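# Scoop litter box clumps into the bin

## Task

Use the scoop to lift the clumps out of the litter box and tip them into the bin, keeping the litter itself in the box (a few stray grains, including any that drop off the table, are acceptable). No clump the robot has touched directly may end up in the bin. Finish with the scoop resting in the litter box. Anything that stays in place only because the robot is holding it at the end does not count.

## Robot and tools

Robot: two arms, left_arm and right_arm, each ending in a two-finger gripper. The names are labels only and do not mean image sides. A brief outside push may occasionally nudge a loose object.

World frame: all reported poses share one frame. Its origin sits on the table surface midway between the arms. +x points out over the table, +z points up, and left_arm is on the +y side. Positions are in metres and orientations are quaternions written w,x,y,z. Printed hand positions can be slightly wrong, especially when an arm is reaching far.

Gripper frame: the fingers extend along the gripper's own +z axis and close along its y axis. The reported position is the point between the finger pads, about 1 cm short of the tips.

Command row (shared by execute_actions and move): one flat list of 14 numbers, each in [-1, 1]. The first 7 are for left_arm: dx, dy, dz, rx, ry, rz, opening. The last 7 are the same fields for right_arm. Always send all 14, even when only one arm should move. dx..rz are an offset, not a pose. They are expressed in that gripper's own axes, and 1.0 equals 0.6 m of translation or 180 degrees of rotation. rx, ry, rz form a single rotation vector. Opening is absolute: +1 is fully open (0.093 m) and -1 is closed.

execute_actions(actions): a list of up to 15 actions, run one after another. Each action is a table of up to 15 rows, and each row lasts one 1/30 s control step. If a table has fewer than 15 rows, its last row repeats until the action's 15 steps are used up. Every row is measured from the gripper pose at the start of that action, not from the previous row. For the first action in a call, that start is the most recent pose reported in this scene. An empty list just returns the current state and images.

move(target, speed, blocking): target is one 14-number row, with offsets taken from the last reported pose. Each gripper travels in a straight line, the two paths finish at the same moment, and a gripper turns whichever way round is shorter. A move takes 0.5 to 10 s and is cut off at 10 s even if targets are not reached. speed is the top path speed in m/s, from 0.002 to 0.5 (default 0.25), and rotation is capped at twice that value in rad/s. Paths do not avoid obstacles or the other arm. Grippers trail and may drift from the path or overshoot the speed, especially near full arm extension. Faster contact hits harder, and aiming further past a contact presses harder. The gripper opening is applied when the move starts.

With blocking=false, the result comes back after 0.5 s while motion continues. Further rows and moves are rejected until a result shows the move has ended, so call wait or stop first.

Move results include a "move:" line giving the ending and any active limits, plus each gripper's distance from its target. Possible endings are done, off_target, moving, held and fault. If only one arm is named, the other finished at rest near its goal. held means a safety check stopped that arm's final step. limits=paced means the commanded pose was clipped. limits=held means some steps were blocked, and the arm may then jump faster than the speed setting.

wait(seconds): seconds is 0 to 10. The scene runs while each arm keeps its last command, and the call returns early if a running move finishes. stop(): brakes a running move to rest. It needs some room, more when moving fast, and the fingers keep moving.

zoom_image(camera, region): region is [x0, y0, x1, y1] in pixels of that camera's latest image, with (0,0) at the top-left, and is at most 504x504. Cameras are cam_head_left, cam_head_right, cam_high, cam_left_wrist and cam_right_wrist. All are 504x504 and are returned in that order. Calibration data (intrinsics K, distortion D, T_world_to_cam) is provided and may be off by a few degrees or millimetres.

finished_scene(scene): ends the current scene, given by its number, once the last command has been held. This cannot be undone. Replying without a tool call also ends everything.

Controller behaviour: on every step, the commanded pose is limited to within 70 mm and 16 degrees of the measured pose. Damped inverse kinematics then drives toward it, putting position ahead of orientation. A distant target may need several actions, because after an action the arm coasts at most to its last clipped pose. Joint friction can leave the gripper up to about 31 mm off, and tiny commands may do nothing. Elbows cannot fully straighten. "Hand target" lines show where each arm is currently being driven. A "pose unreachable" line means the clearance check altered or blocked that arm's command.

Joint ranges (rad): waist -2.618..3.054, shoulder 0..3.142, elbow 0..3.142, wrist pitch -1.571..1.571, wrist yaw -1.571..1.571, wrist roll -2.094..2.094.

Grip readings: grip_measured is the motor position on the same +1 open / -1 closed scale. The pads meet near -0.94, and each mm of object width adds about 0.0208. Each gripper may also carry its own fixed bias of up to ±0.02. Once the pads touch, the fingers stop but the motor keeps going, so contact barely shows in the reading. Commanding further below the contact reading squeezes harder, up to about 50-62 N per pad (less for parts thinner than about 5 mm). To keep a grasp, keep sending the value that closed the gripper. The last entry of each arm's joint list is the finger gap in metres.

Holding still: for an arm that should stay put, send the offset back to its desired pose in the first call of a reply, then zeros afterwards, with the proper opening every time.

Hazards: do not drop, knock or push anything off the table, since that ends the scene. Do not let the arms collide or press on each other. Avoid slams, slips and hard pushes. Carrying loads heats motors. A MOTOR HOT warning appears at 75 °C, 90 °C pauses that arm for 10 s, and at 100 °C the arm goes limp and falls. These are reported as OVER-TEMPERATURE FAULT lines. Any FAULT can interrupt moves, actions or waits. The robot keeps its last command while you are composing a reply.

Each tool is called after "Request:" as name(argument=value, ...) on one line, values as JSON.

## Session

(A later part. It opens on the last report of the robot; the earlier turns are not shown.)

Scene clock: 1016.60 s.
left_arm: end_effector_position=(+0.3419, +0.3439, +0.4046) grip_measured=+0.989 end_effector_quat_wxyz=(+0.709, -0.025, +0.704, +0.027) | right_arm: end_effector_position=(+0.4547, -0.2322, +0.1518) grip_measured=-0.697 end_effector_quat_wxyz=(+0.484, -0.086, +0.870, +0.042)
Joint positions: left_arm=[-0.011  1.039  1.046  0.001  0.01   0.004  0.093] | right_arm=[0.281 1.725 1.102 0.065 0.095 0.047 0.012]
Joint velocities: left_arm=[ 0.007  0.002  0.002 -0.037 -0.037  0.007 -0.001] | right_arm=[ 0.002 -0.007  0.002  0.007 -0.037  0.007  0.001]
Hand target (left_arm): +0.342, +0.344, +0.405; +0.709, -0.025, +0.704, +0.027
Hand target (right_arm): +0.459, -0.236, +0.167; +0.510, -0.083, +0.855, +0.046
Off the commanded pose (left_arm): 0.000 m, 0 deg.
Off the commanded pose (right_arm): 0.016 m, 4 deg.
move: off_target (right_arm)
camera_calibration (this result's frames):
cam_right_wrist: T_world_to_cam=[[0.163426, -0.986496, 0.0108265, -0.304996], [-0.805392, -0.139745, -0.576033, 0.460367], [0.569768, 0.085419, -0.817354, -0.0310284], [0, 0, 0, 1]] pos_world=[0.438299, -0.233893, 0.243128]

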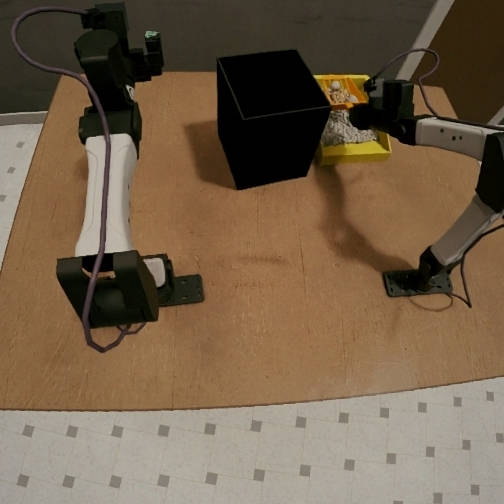

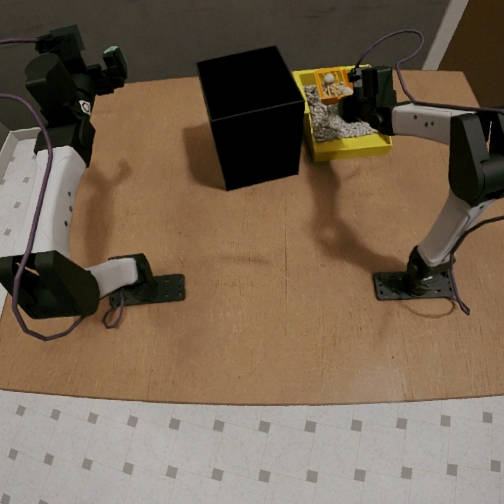

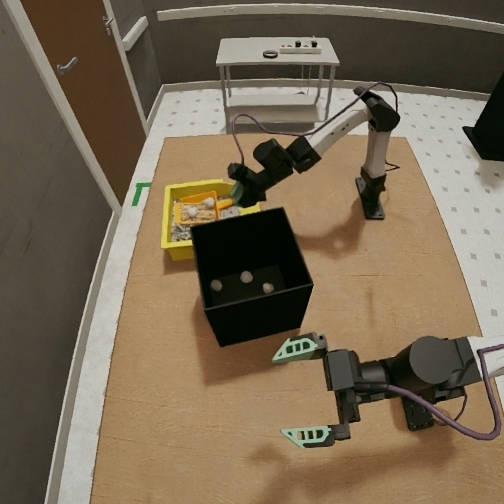

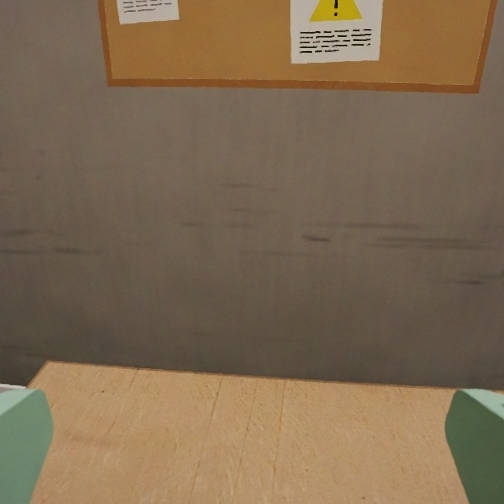

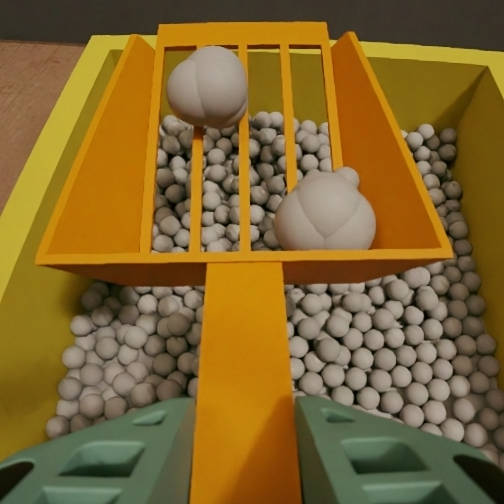

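Request:
move(target=[0,0,0,0,0,0,1, -0.328,-0.055,-0.366,0,-0.02,0,-0.78], speed=0.2)

Scene clock: 1028.47 s.
left_arm: end_effector_position=(+0.3419, +0.3439, +0.4046) grip_measured=+0.989 end_effector_quat_wxyz=(+0.709, -0.025, +0.704, +0.027) | right_arm: end_effector_position=(+0.3822, -0.2781, +0.4208) grip_measured=-0.697 end_effector_quat_wxyz=(+0.492, -0.086, +0.866, +0.042)
Joint positions: left_arm=[-0.011  1.039  1.046  0.001  0.01   0.004  0.093] | right_arm=[ 0.199  1.579  2.066 -1.026  0.026  0.001  0.012]
Joint velocities: left_arm=[-0.002 -0.017  0.002 -0.037 -0.037 -0.051  0.001] | right_arm=[-0.012 -0.002  0.002 -0.007  0.007  0.051  0.   ]
Hand target (left_arm): +0.342, +0.344, +0.405; +0.709, -0.025, +0.704, +0.027
Hand target (right_arm): +0.383, -0.281, +0.436; +0.511, -0.085, +0.854, +0.043
Off the commanded pose (left_arm): 0.000 m, 0 deg.
Off the commanded pose (right_arm): 0.015 m, 3 deg.
move: off_target (right_arm)
camera_calibration (this result's frames):
cam_right_wrist: T_world_to_cam=[[0.163426, -0.986482, 0.0120799, -0.341907], [-0.795318, -0.138982, -0.590046, 0.552803], [0.583748, 0.0868217, -0.80728, 0.224805], [0, 0, 0, 1]] pos_world=[0.364301, -0.279973, 0.511789]

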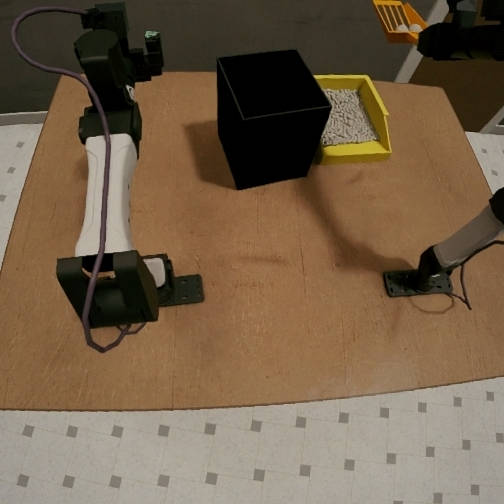

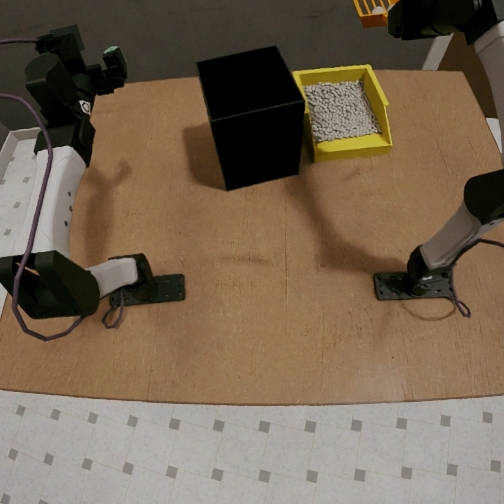

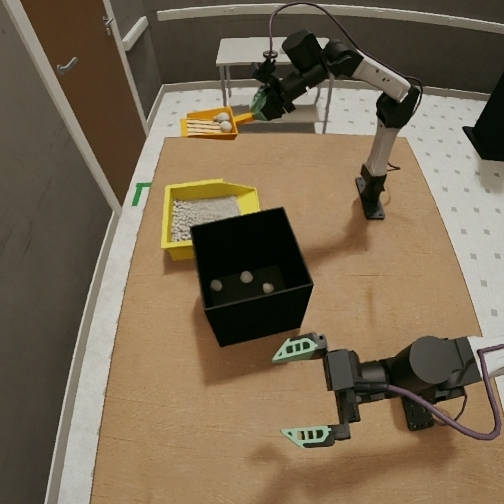

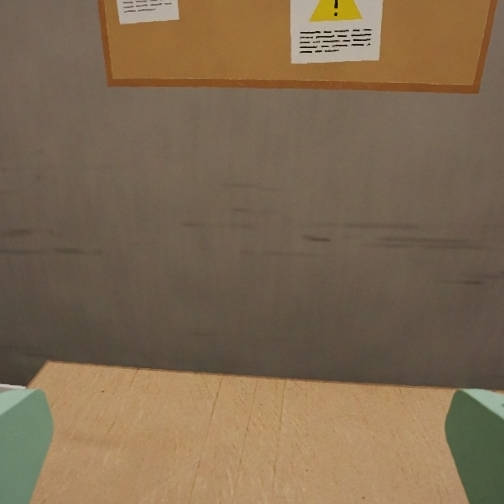

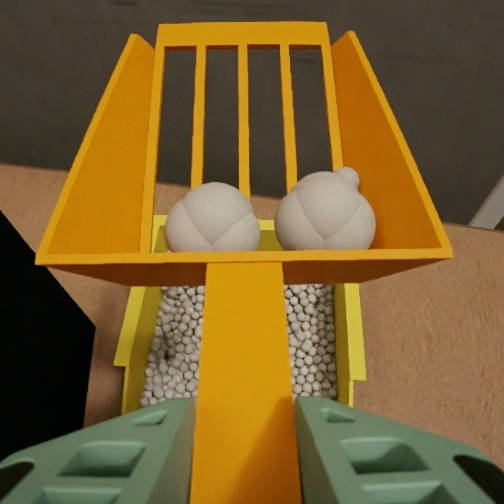

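Request:
move(target=[0,0,0,0,0,0,1, 0.025,0.433,-0.059,-0.196,0,-0.117,-0.78], speed=0.2)

Request:
zoom_image(camera="cam_head_right", region=[285, 55, 405, 175])

Scene clock: 1037.93 s.
left_arm: end_effector_position=(+0.3419, +0.3439, +0.4046) grip_measured=+0.989 end_effector_quat_wxyz=(+0.709, -0.025, +0.704, +0.027) | right_arm: end_effector_position=(+0.2983, -0.0355, +0.4147) grip_measured=-0.697 end_effector_quat_wxyz=(+0.431, -0.377, +0.793, +0.207)
Joint positions: left_arm=[-0.011  1.039  1.046  0.001  0.01   0.004  0.093] | right_arm=[ 0.727  1.794  2.324 -1.108 -0.125 -0.077  0.012]
Joint velocities: left_arm=[ 0.007 -0.007  0.007  0.007 -0.037 -0.125  0.   ] | right_arm=[ 0.007  0.007  0.032 -0.022 -0.007 -0.051  0.001]
Hand target (left_arm): +0.342, +0.344, +0.405; +0.709, -0.025, +0.704, +0.027
Hand target (right_arm): +0.295, -0.031, +0.428; +0.446, -0.382, +0.780, +0.217
Off the commanded pose (left_arm): 0.000 m, 0 deg.
Off the commanded pose (right_arm): 0.010 m, 2 deg.
move: done
camera_calibration (this result's frames):
cam_right_wrist: T_world_to_cam=[[0.758628, -0.651517, -0.00313305, -0.24816], [-0.54026, -0.626377, -0.561935, 0.411174], [0.364148, 0.427992, -0.827175, 0.333706], [0, 0, 0, 1]] pos_world=[0.288883, -0.0469538, 0.506309]

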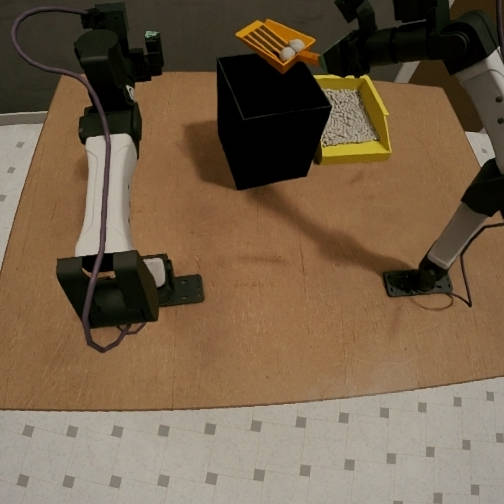

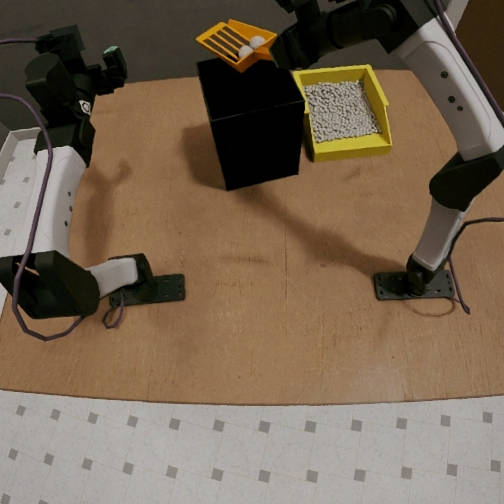

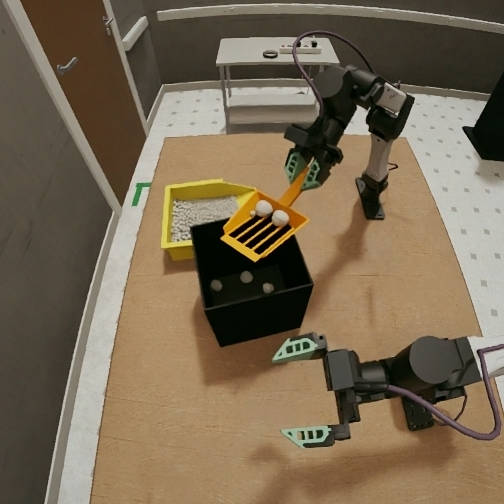

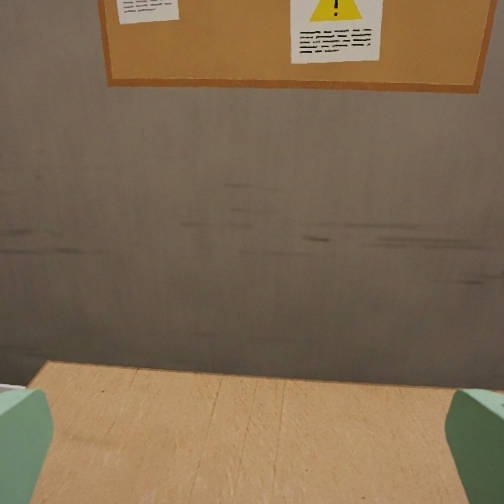

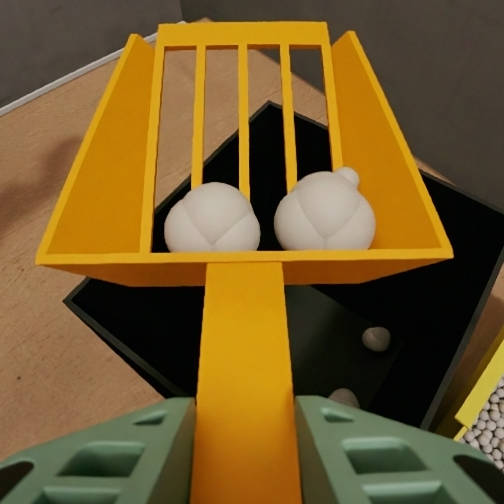

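Region (285, 55, 405, 175) of cam_head_right's 504x504 image, scaled by 4.200, with more detail than that image has.

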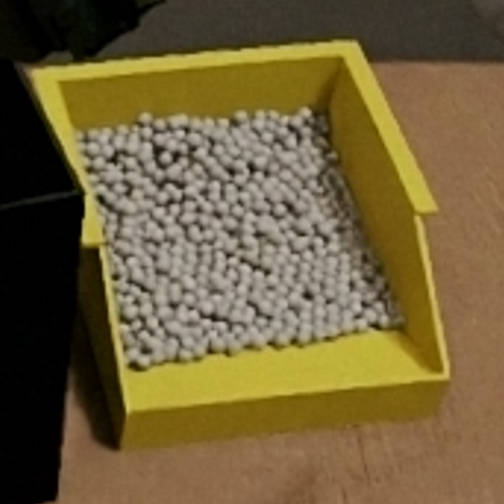

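No visible clumps remain. Dump now.

Request:
move(target=[0,0,0,0,0,0,1, -0.01,0,0,0,0,0.47,-0.78], speed=0.25)

Scene clock: 1043.47 s.
left_arm: end_effector_position=(+0.3419, +0.3439, +0.4046) grip_measured=+0.989 end_effector_quat_wxyz=(+0.709, -0.025, +0.704, +0.027) | right_arm: end_effector_position=(+0.2977, -0.0357, +0.4166) grip_measured=-0.697 end_effector_quat_wxyz=(+0.178, +0.254, +0.843, +0.439)
Joint positions: left_arm=[-0.011  1.039  1.046  0.001  0.01   0.004  0.093] | right_arm=[ 0.727  1.82   2.38  -1.15  -0.126  1.395  0.012]
Joint velocities: left_arm=[-0.007  0.012  0.007 -0.051  0.037  0.007  0.   ] | right_arm=[-0.002 -0.002  0.007 -0.022  0.022  0.007 -0.   ]
Hand target (left_arm): +0.342, +0.344, +0.405; +0.709, -0.025, +0.704, +0.027
Hand target (right_arm): +0.300, -0.033, +0.420; +0.180, +0.255, +0.840, +0.444
Off the commanded pose (left_arm): 0.000 m, 0 deg.
Off the commanded pose (right_arm): 0.005 m, 1 deg.
move: done
camera_calibration (this result's frames):
cam_right_wrist: T_world_to_cam=[[-0.296207, -0.491895, -0.818719, 0.411653], [-0.941428, 0.295004, 0.16336, 0.261942], [0.16117, 0.819153, -0.550466, 0.294672], [0, 0, 0, 1]] pos_world=[0.321042, -0.116166, 0.456444]

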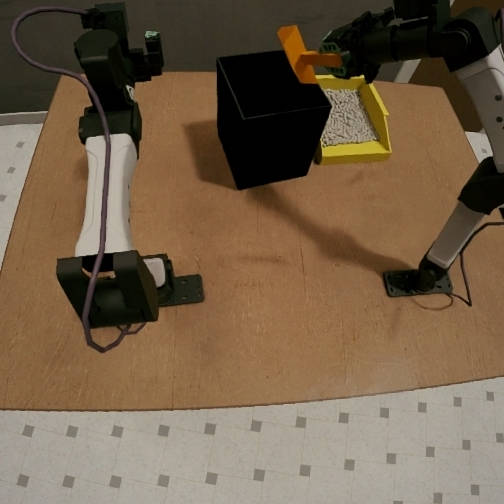

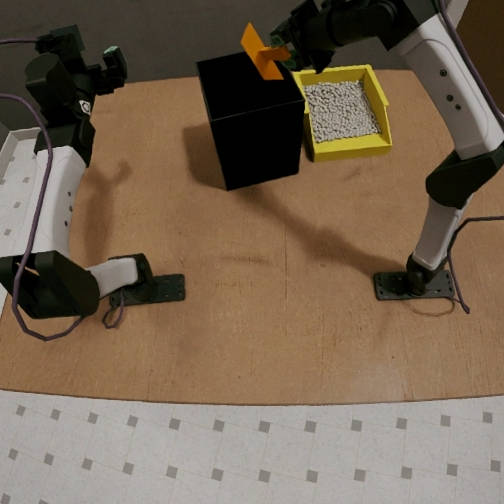

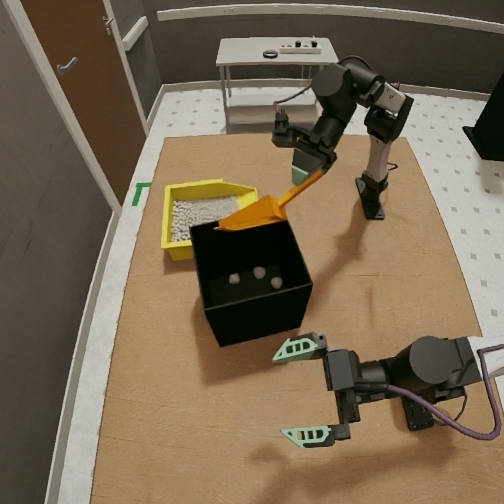

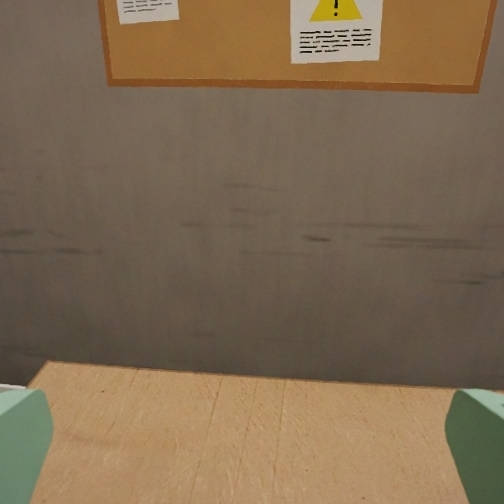

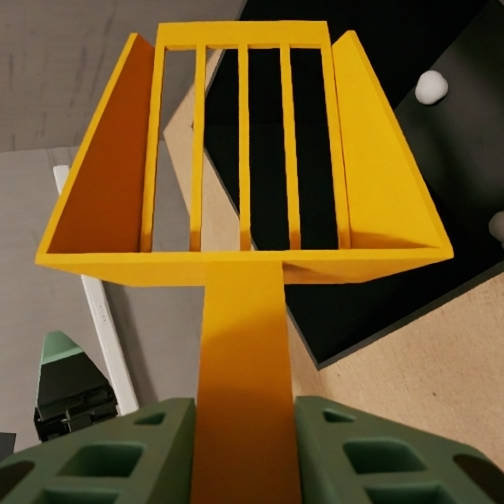

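Request:
move(target=[0,0,0,0,0,0,1, 0,0,0,0,0,-0.468,-0.78], speed=0.4)

Scene clock: 1049.07 s.
left_arm: end_effector_position=(+0.3419, +0.3439, +0.4046) grip_measured=+0.989 end_effector_quat_wxyz=(+0.709, -0.025, +0.704, +0.027) | right_arm: end_effector_position=(+0.2974, -0.0360, +0.4159) grip_measured=-0.697 end_effector_quat_wxyz=(+0.424, -0.374, +0.798, +0.208)
Joint positions: left_arm=[-0.011  1.039  1.046  0.001  0.01   0.004  0.093] | right_arm=[ 0.727  1.82   2.38  -1.153 -0.126 -0.067  0.012]
Joint velocities: left_arm=[-0.012  0.012  0.002  0.007 -0.022  0.007  0.002] | right_arm=[-0.012  0.007 -0.007 -0.081 -0.051 -0.081 -0.   ]
Hand target (left_arm): +0.342, +0.344, +0.405; +0.709, -0.025, +0.704, +0.027
Hand target (right_arm): +0.298, -0.036, +0.416; +0.426, -0.377, +0.796, +0.207
Off the commanded pose (left_arm): 0.000 m, 0 deg.
Off the commanded pose (right_arm): 0.001 m, 1 deg.
move: done
camera_calibration (this result's frames):
cam_right_wrist: T_world_to_cam=[[0.755761, -0.654701, -0.0139037, -0.242564], [-0.552559, -0.62617, -0.550082, 0.40977], [0.351433, 0.423413, -0.834995, 0.342124], [0, 0, 0, 1]] pos_world=[0.289508, -0.0470807, 0.507707]

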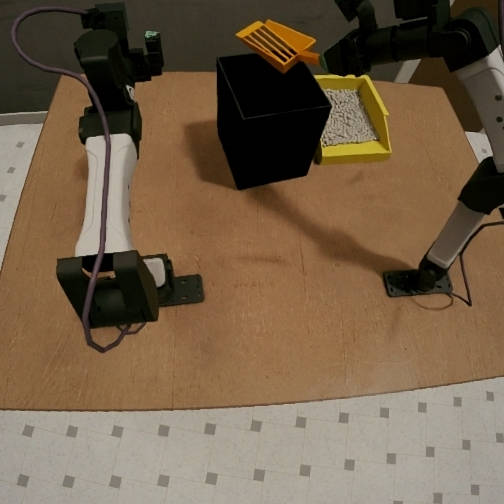

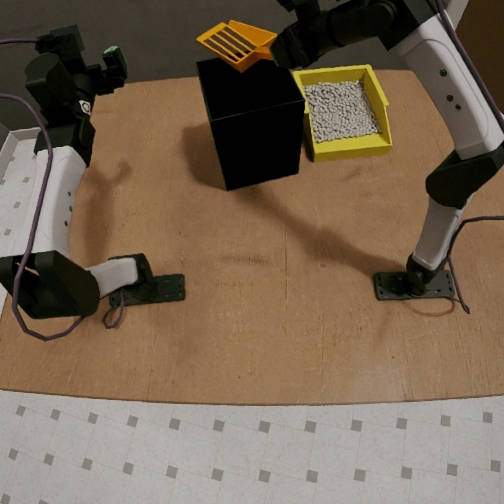

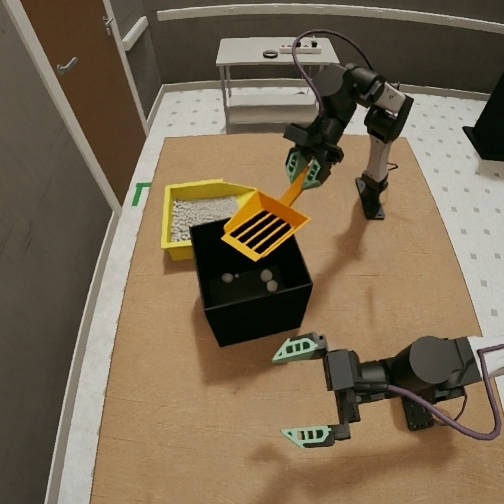

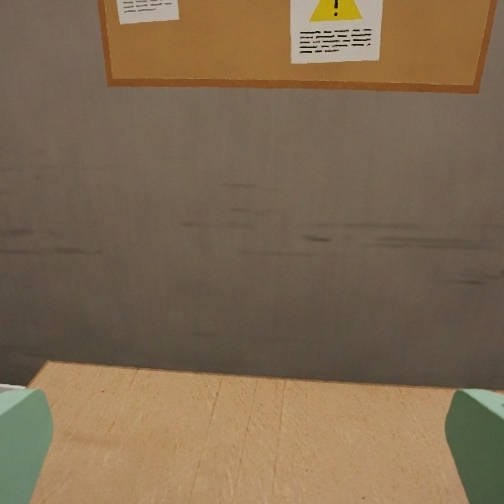

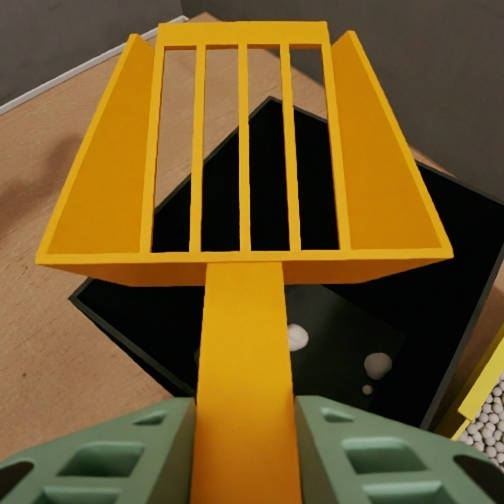

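Request:
move(target=[0,0,0,0,0,0,1, 0.178,-0.368,-0.10,0.194,0,0.129,-0.78], speed=0.3)

Scene clock: 1066.27 s.
left_arm: end_effector_position=(+0.3419, +0.3439, +0.4046) grip_measured=+0.989 end_effector_quat_wxyz=(+0.709, -0.025, +0.704, +0.027) | right_arm: end_effector_position=(+0.3932, -0.2559, +0.3484) grip_measured=-0.697 end_effector_quat_wxyz=(+0.447, -0.078, +0.890, +0.036)
Joint positions: left_arm=[-0.011  1.039  1.046  0.001  0.01   0.004  0.093] | right_arm=[ 0.271  1.559  1.797 -0.883  0.096  0.065  0.012]
Joint velocities: left_arm=[-0.007  0.002 -0.002  0.007  0.037 -0.007  0.001] | right_arm=[-0.007  0.007 -0.002 -0.022  0.022  0.007  0.   ]
Hand target (left_arm): +0.342, +0.344, +0.405; +0.709, -0.025, +0.704, +0.027
Hand target (right_arm): +0.397, -0.260, +0.355; +0.464, -0.068, +0.883, +0.035
Off the commanded pose (left_arm): 0.000 m, 0 deg.
Off the commanded pose (right_arm): 0.011 m, 3 deg.
move: off_target (right_arm)
camera_calibration (this result's frames):
cam_right_wrist: T_world_to_cam=[[0.142908, -0.989703, 0.00809264, -0.312243], [-0.853856, -0.127419, -0.504672, 0.518126], [0.500506, 0.0652119, -0.863273, 0.20477], [0, 0, 0, 1]] pos_world=[0.384538, -0.256362, 0.440783]

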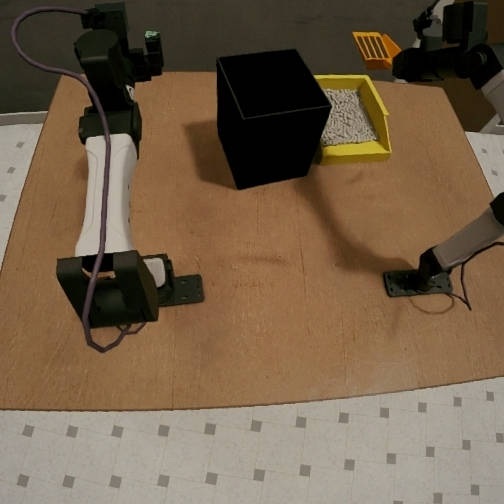

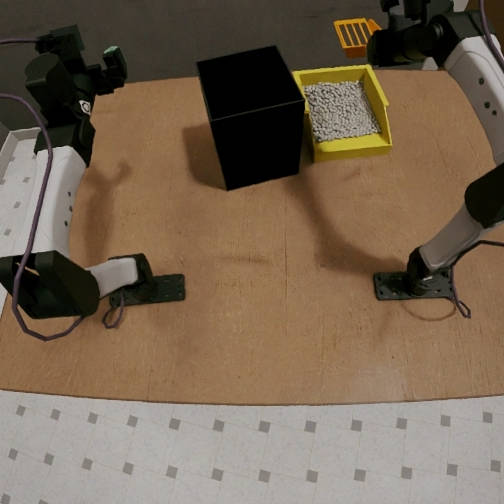

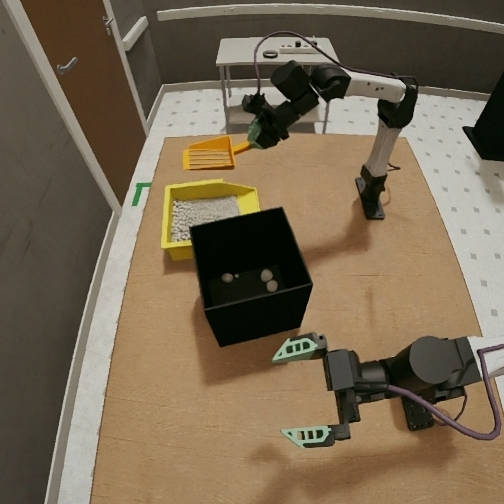

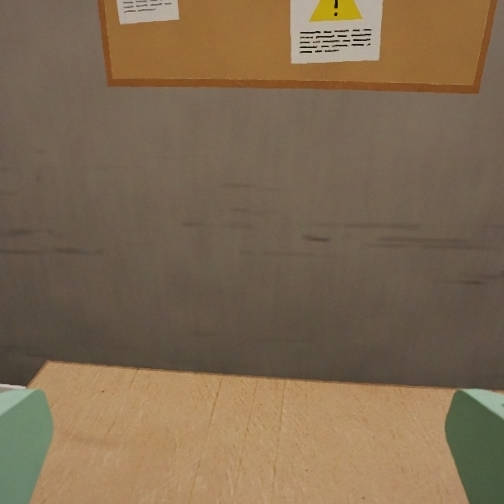

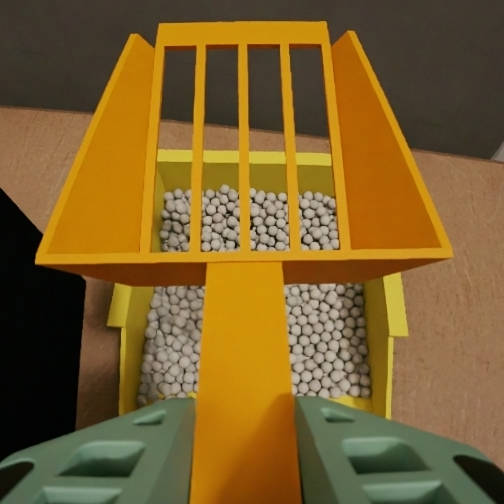

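Request:
zoom_image(camera="cam_high", region=[150, 165, 320, 335])

Request:
zoom_image(camera="cam_head_right", region=[295, 70, 385, 160])

Region (150, 165, 320, 335) of cam_high's 504x504 image, scaled by 2.965, with more detail than that image has.

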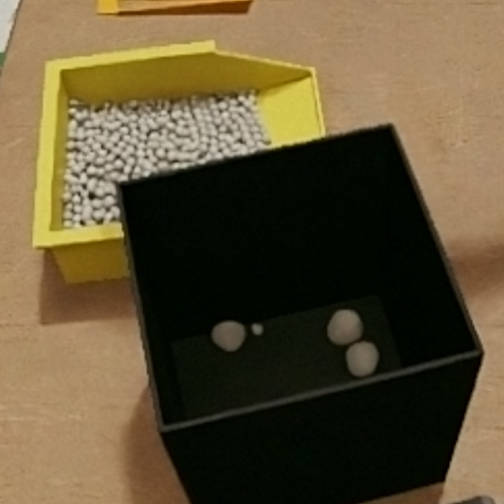

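Region (295, 70, 385, 160) of cam_head_right's 504x504 image, scaled by 5.600, with more detail than that image has.

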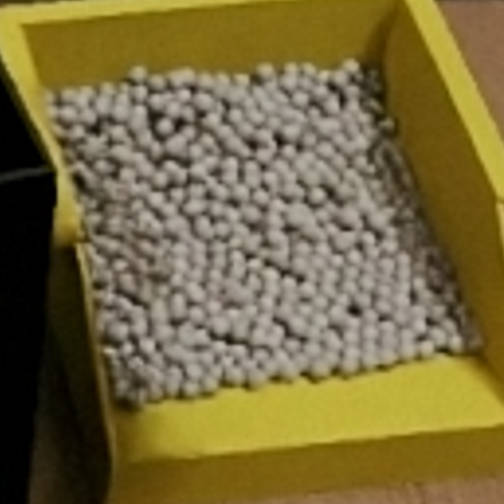

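Request:
move(target=[0,0,0,0,0,0,1, 0.219,-0.015,0.315,0,0.075,0,-0.78], speed=0.15)

Scene clock: 1074.63 s.
left_arm: end_effector_position=(+0.3419, +0.3439, +0.4046) grip_measured=+0.989 end_effector_quat_wxyz=(+0.709, -0.025, +0.704, +0.027) | right_arm: end_effector_position=(+0.4595, -0.2471, +0.1312) grip_measured=-0.697 end_effector_quat_wxyz=(+0.332, -0.086, +0.939, +0.023)
Joint positions: left_arm=[-0.011  1.039  1.046  0.001  0.01   0.004  0.093] | right_arm=[ 0.237  1.882  1.463 -0.476  0.058  0.051  0.012]
Joint velocities: left_arm=[-0.012 -0.002 -0.007 -0.095 -0.037 -0.007  0.   ] | right_arm=[-0.017  0.007 -0.002  0.037  0.007  0.007  0.001]
Hand target (left_arm): +0.342, +0.344, +0.405; +0.709, -0.025, +0.704, +0.027
Hand target (right_arm): +0.464, -0.250, +0.129; +0.339, -0.083, +0.937, +0.026
Off the commanded pose (left_arm): 0.000 m, 0 deg.
Off the commanded pose (right_arm): 0.010 m, 1 deg.
move: done
camera_calibration (this result's frames):
cam_right_wrist: T_world_to_cam=[[0.150515, -0.988364, 0.0219559, -0.316257], [-0.949759, -0.150729, -0.274296, 0.474328], [0.274414, 0.0204328, -0.961395, 0.0892043], [0, 0, 0, 1]] pos_world=[0.47362, -0.242904, 0.22281]

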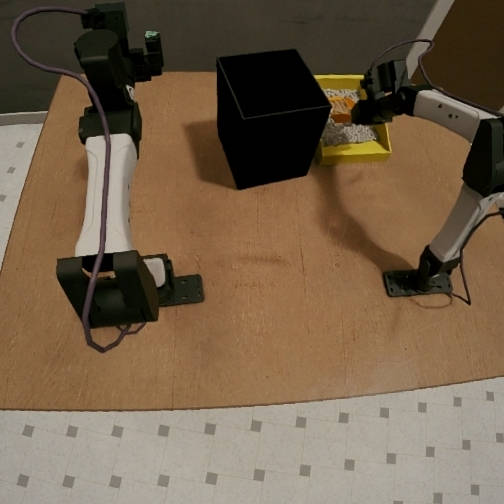

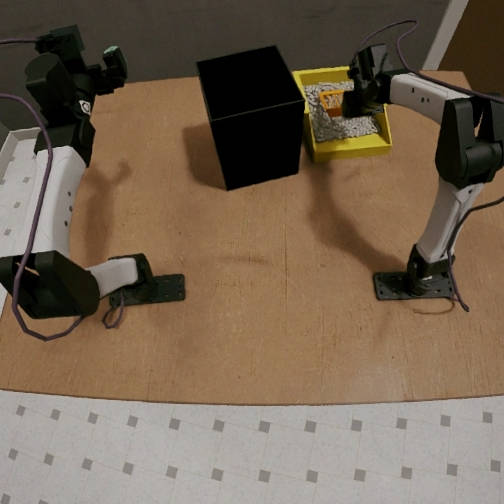

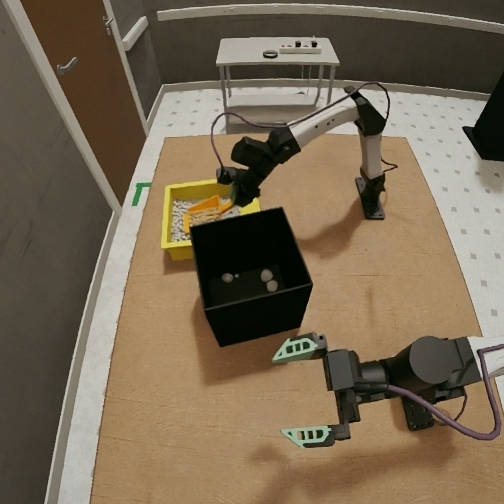

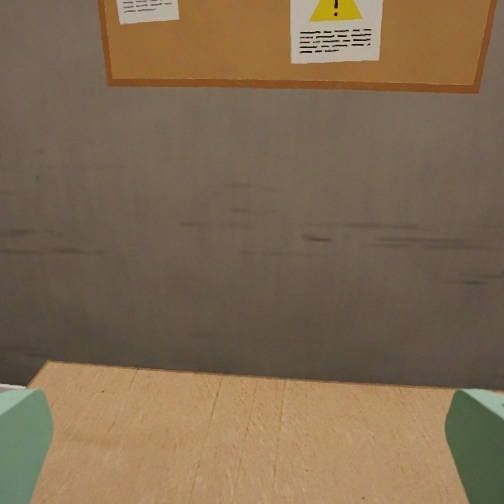

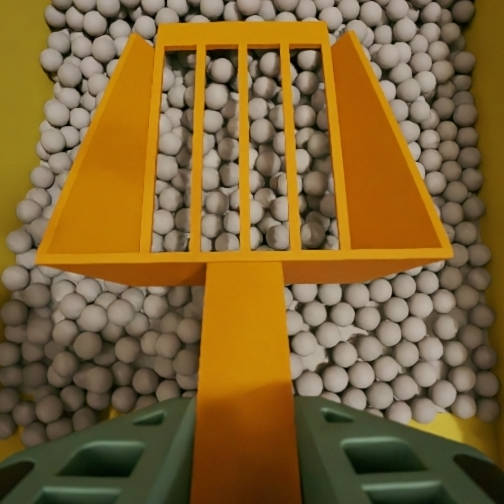

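Request:
move(target=[0,0,0,0,0,0,1, -0.002,0,0.045,0,-0.015,0,-0.78], speed=0.05)

Scene clock: 1078.47 s.
left_arm: end_effector_position=(+0.3419, +0.3439, +0.4046) grip_measured=+0.989 end_effector_quat_wxyz=(+0.709, -0.025, +0.704, +0.027) | right_arm: end_effector_position=(+0.4769, -0.2425, +0.1237) grip_measured=-0.697 end_effector_quat_wxyz=(+0.359, -0.084, +0.929, +0.028)
Joint positions: left_arm=[-0.011  1.039  1.046  0.001  0.01   0.004  0.093] | right_arm=[ 0.237  1.921  1.448 -0.362  0.057  0.051  0.012]
Joint velocities: left_arm=[-0.007 -0.007 -0.002 -0.037  0.007 -0.007 -0.001] | right_arm=[ 0.002 -0.002  0.007 -0.066  0.037 -0.066  0.002]
Hand target (left_arm): +0.342, +0.344, +0.405; +0.709, -0.025, +0.704, +0.027
Hand target (right_arm): +0.476, -0.244, +0.111; +0.354, -0.085, +0.931, +0.025
Off the commanded pose (left_arm): 0.000 m, 0 deg.
Off the commanded pose (right_arm): 0.013 m, 1 deg.
move: off_target (right_arm)
camera_calibration (this result's frames):
cam_right_wrist: T_world_to_cam=[[0.149685, -0.98861, 0.0156244, -0.313077], [-0.932432, -0.1464, -0.330358, 0.48923], [0.328883, 0.034881, -0.943726, 0.0524698], [0, 0, 0, 1]] pos_world=[0.485781, -0.239718, 0.21603]

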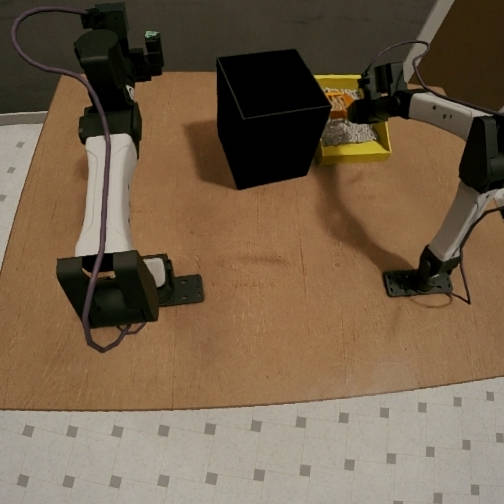

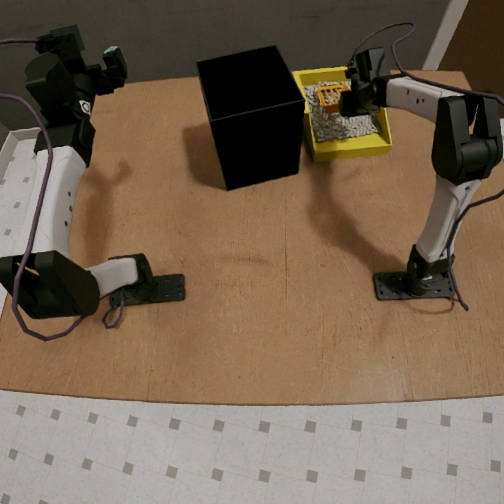

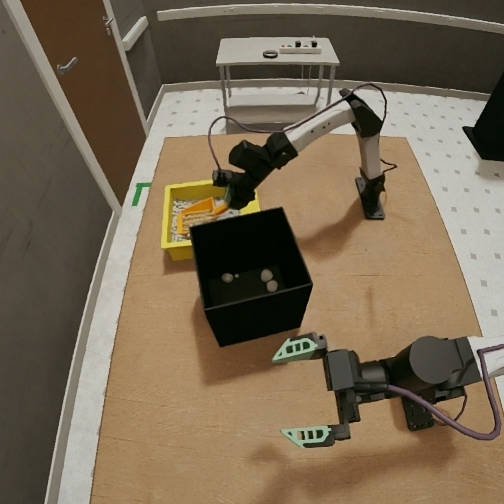

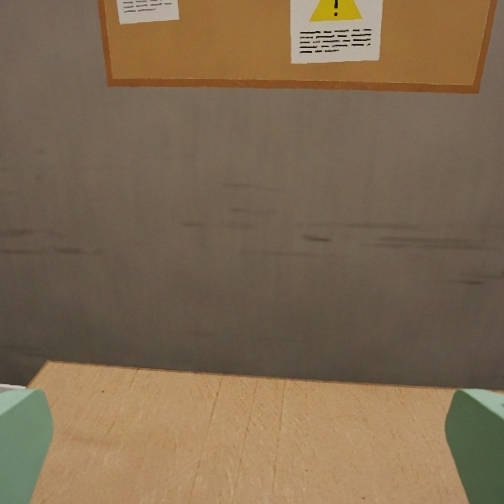

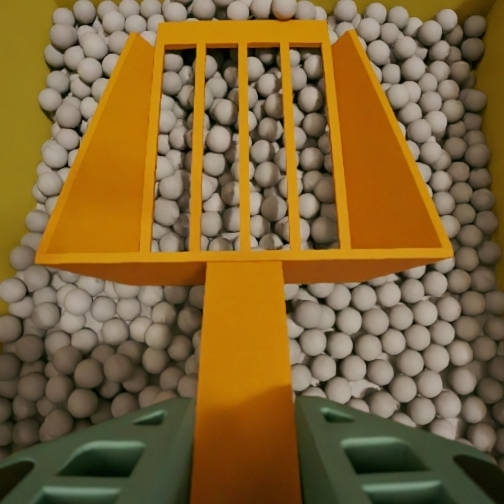

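Request:
move(target=[0,0,0,0,0,0,1, 0.028,0,0.022,0,-0.018,0,-0.78], speed=0.05)

Request:
move(target=[0,0,0,0,0,0,1, 0,0,0,0,0,0,0.1], speed=0.05)

Scene clock: 1082.70 s.
left_arm: end_effector_position=(+0.3419, +0.3439, +0.4046) grip_measured=+0.989 end_effector_quat_wxyz=(+0.709, -0.025, +0.704, +0.027) | right_arm: end_effector_position=(+0.4769, -0.2431, +0.1097) grip_measured=-0.697 end_effector_quat_wxyz=(+0.389, -0.081, +0.917, +0.031)
Joint positions: left_arm=[-0.011  1.039  1.046  0.001  0.01   0.004  0.093] | right_arm=[ 0.237  1.907  1.326 -0.19   0.061  0.051  0.012]
Joint velocities: left_arm=[ 0.007 -0.012 -0.002  0.081  0.051 -0.037 -0.   ] | right_arm=[ 0.007 -0.002 -0.017  0.051  0.022 -0.022  0.   ]
Hand target (left_arm): +0.342, +0.344, +0.405; +0.709, -0.025, +0.704, +0.027
Hand target (right_arm): +0.473, -0.243, +0.103; +0.385, -0.083, +0.919, +0.030
Off the commanded pose (left_arm): 0.000 m, 0 deg.
Off the commanded pose (right_arm): 0.008 m, 0 deg.
move: done
camera_calibration (this result's frames):
cam_right_wrist: T_world_to_cam=[[0.146479, -0.989148, 0.011401, -0.311587], [-0.910193, -0.139283, -0.390064, 0.482173], [0.387419, 0.046759, -0.920717, 0.0117124], [0, 0, 0, 1]] pos_world=[0.479974, -0.241595, 0.202414]

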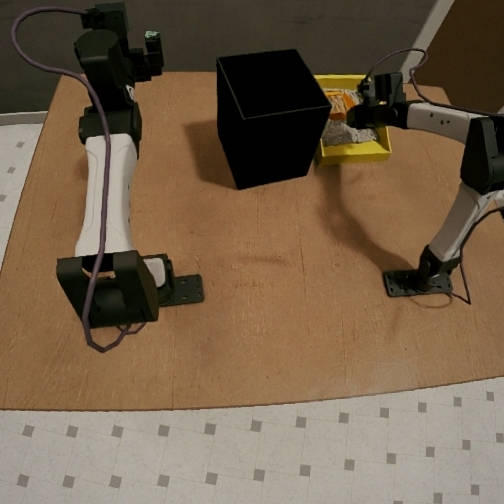

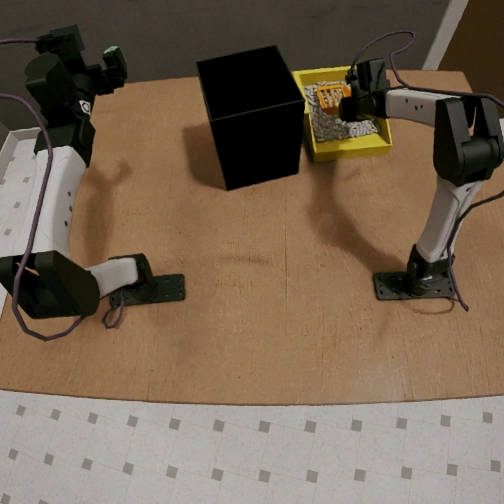

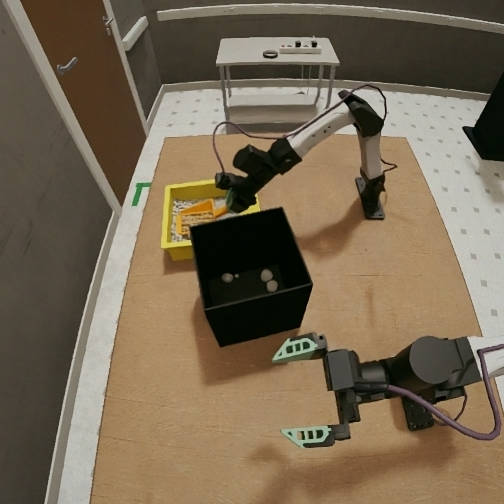

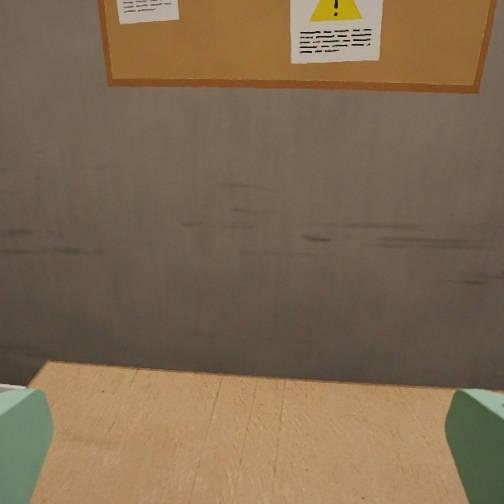

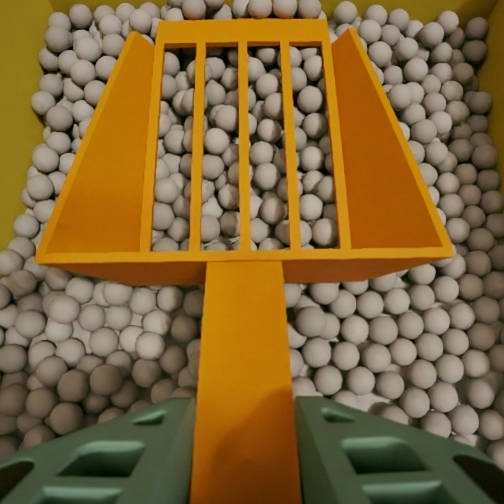

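Scene clock: 1083.20 s.
left_arm: end_effector_position=(+0.3419, +0.3439, +0.4046) grip_measured=+0.989 end_effector_quat_wxyz=(+0.709, -0.025, +0.704, +0.027) | right_arm: end_effector_position=(+0.4769, -0.2431, +0.1097) grip_measured=+0.097 end_effector_quat_wxyz=(+0.389, -0.081, +0.917, +0.031)
Joint positions: left_arm=[-0.011  1.039  1.046  0.001  0.01   0.004  0.093] | right_arm=[ 0.237  1.907  1.326 -0.19   0.061  0.051  0.05 ]
Joint velocities: left_arm=[-0.007 -0.002 -0.012 -0.051  0.037 -0.081 -0.   ] | right_arm=[ 0.007 -0.002  0.017 -0.051 -0.022 -0.081 -0.   ]
Hand target (left_arm): +0.342, +0.344, +0.405; +0.709, -0.025, +0.704, +0.027
Hand target (right_arm): +0.477, -0.243, +0.110; +0.389, -0.081, +0.917, +0.031
Off the commanded pose (left_arm): 0.000 m, 0 deg.
Off the commanded pose (right_arm): 0.000 m, 0 deg.
move: done
camera_calibration (this result's frames):
cam_right_wrist: T_world_to_cam=[[0.146479, -0.989148, 0.011401, -0.311587], [-0.910193, -0.139283, -0.390064, 0.482173], [0.387419, 0.046759, -0.920717, 0.0117124], [0, 0, 0, 1]] pos_world=[0.479974, -0.241595, 0.202414]

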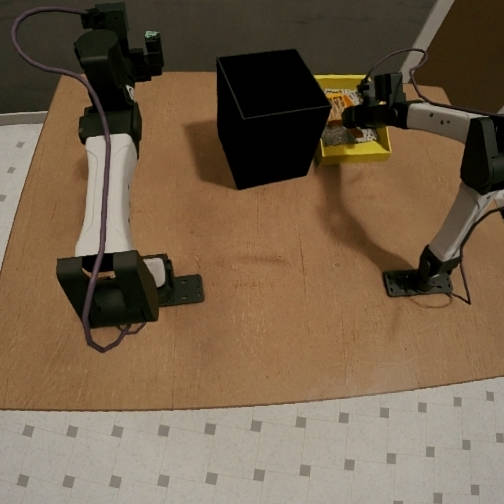

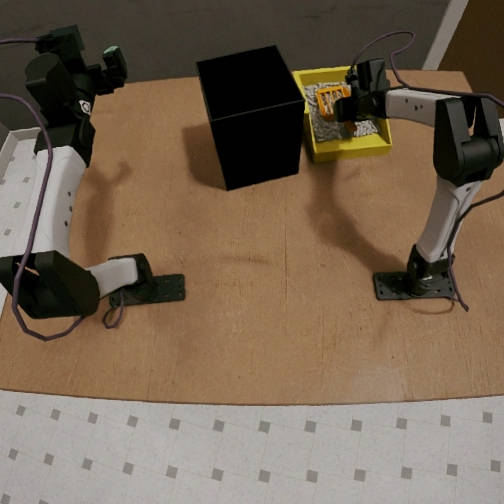

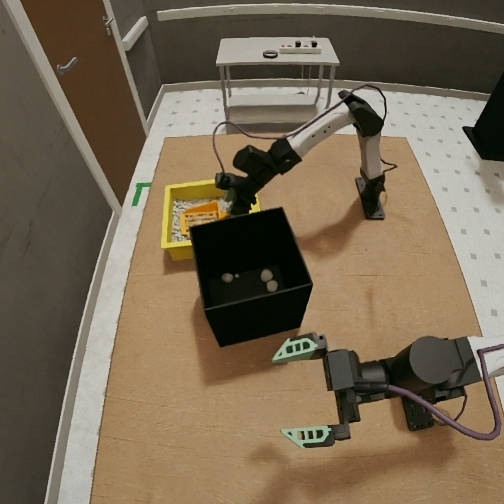

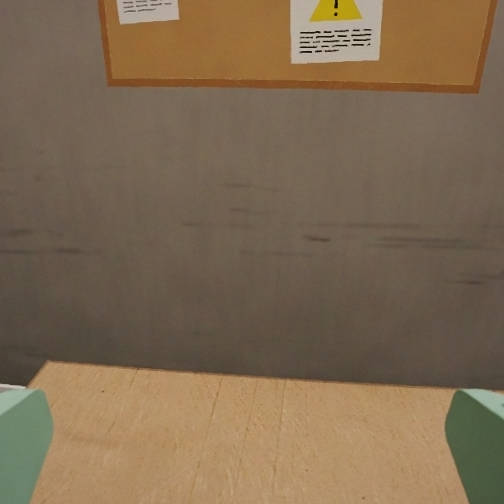

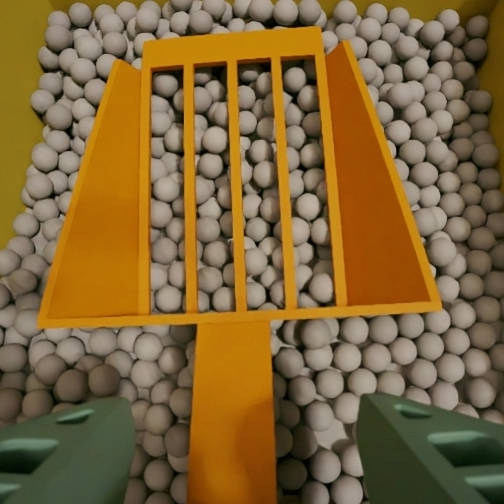

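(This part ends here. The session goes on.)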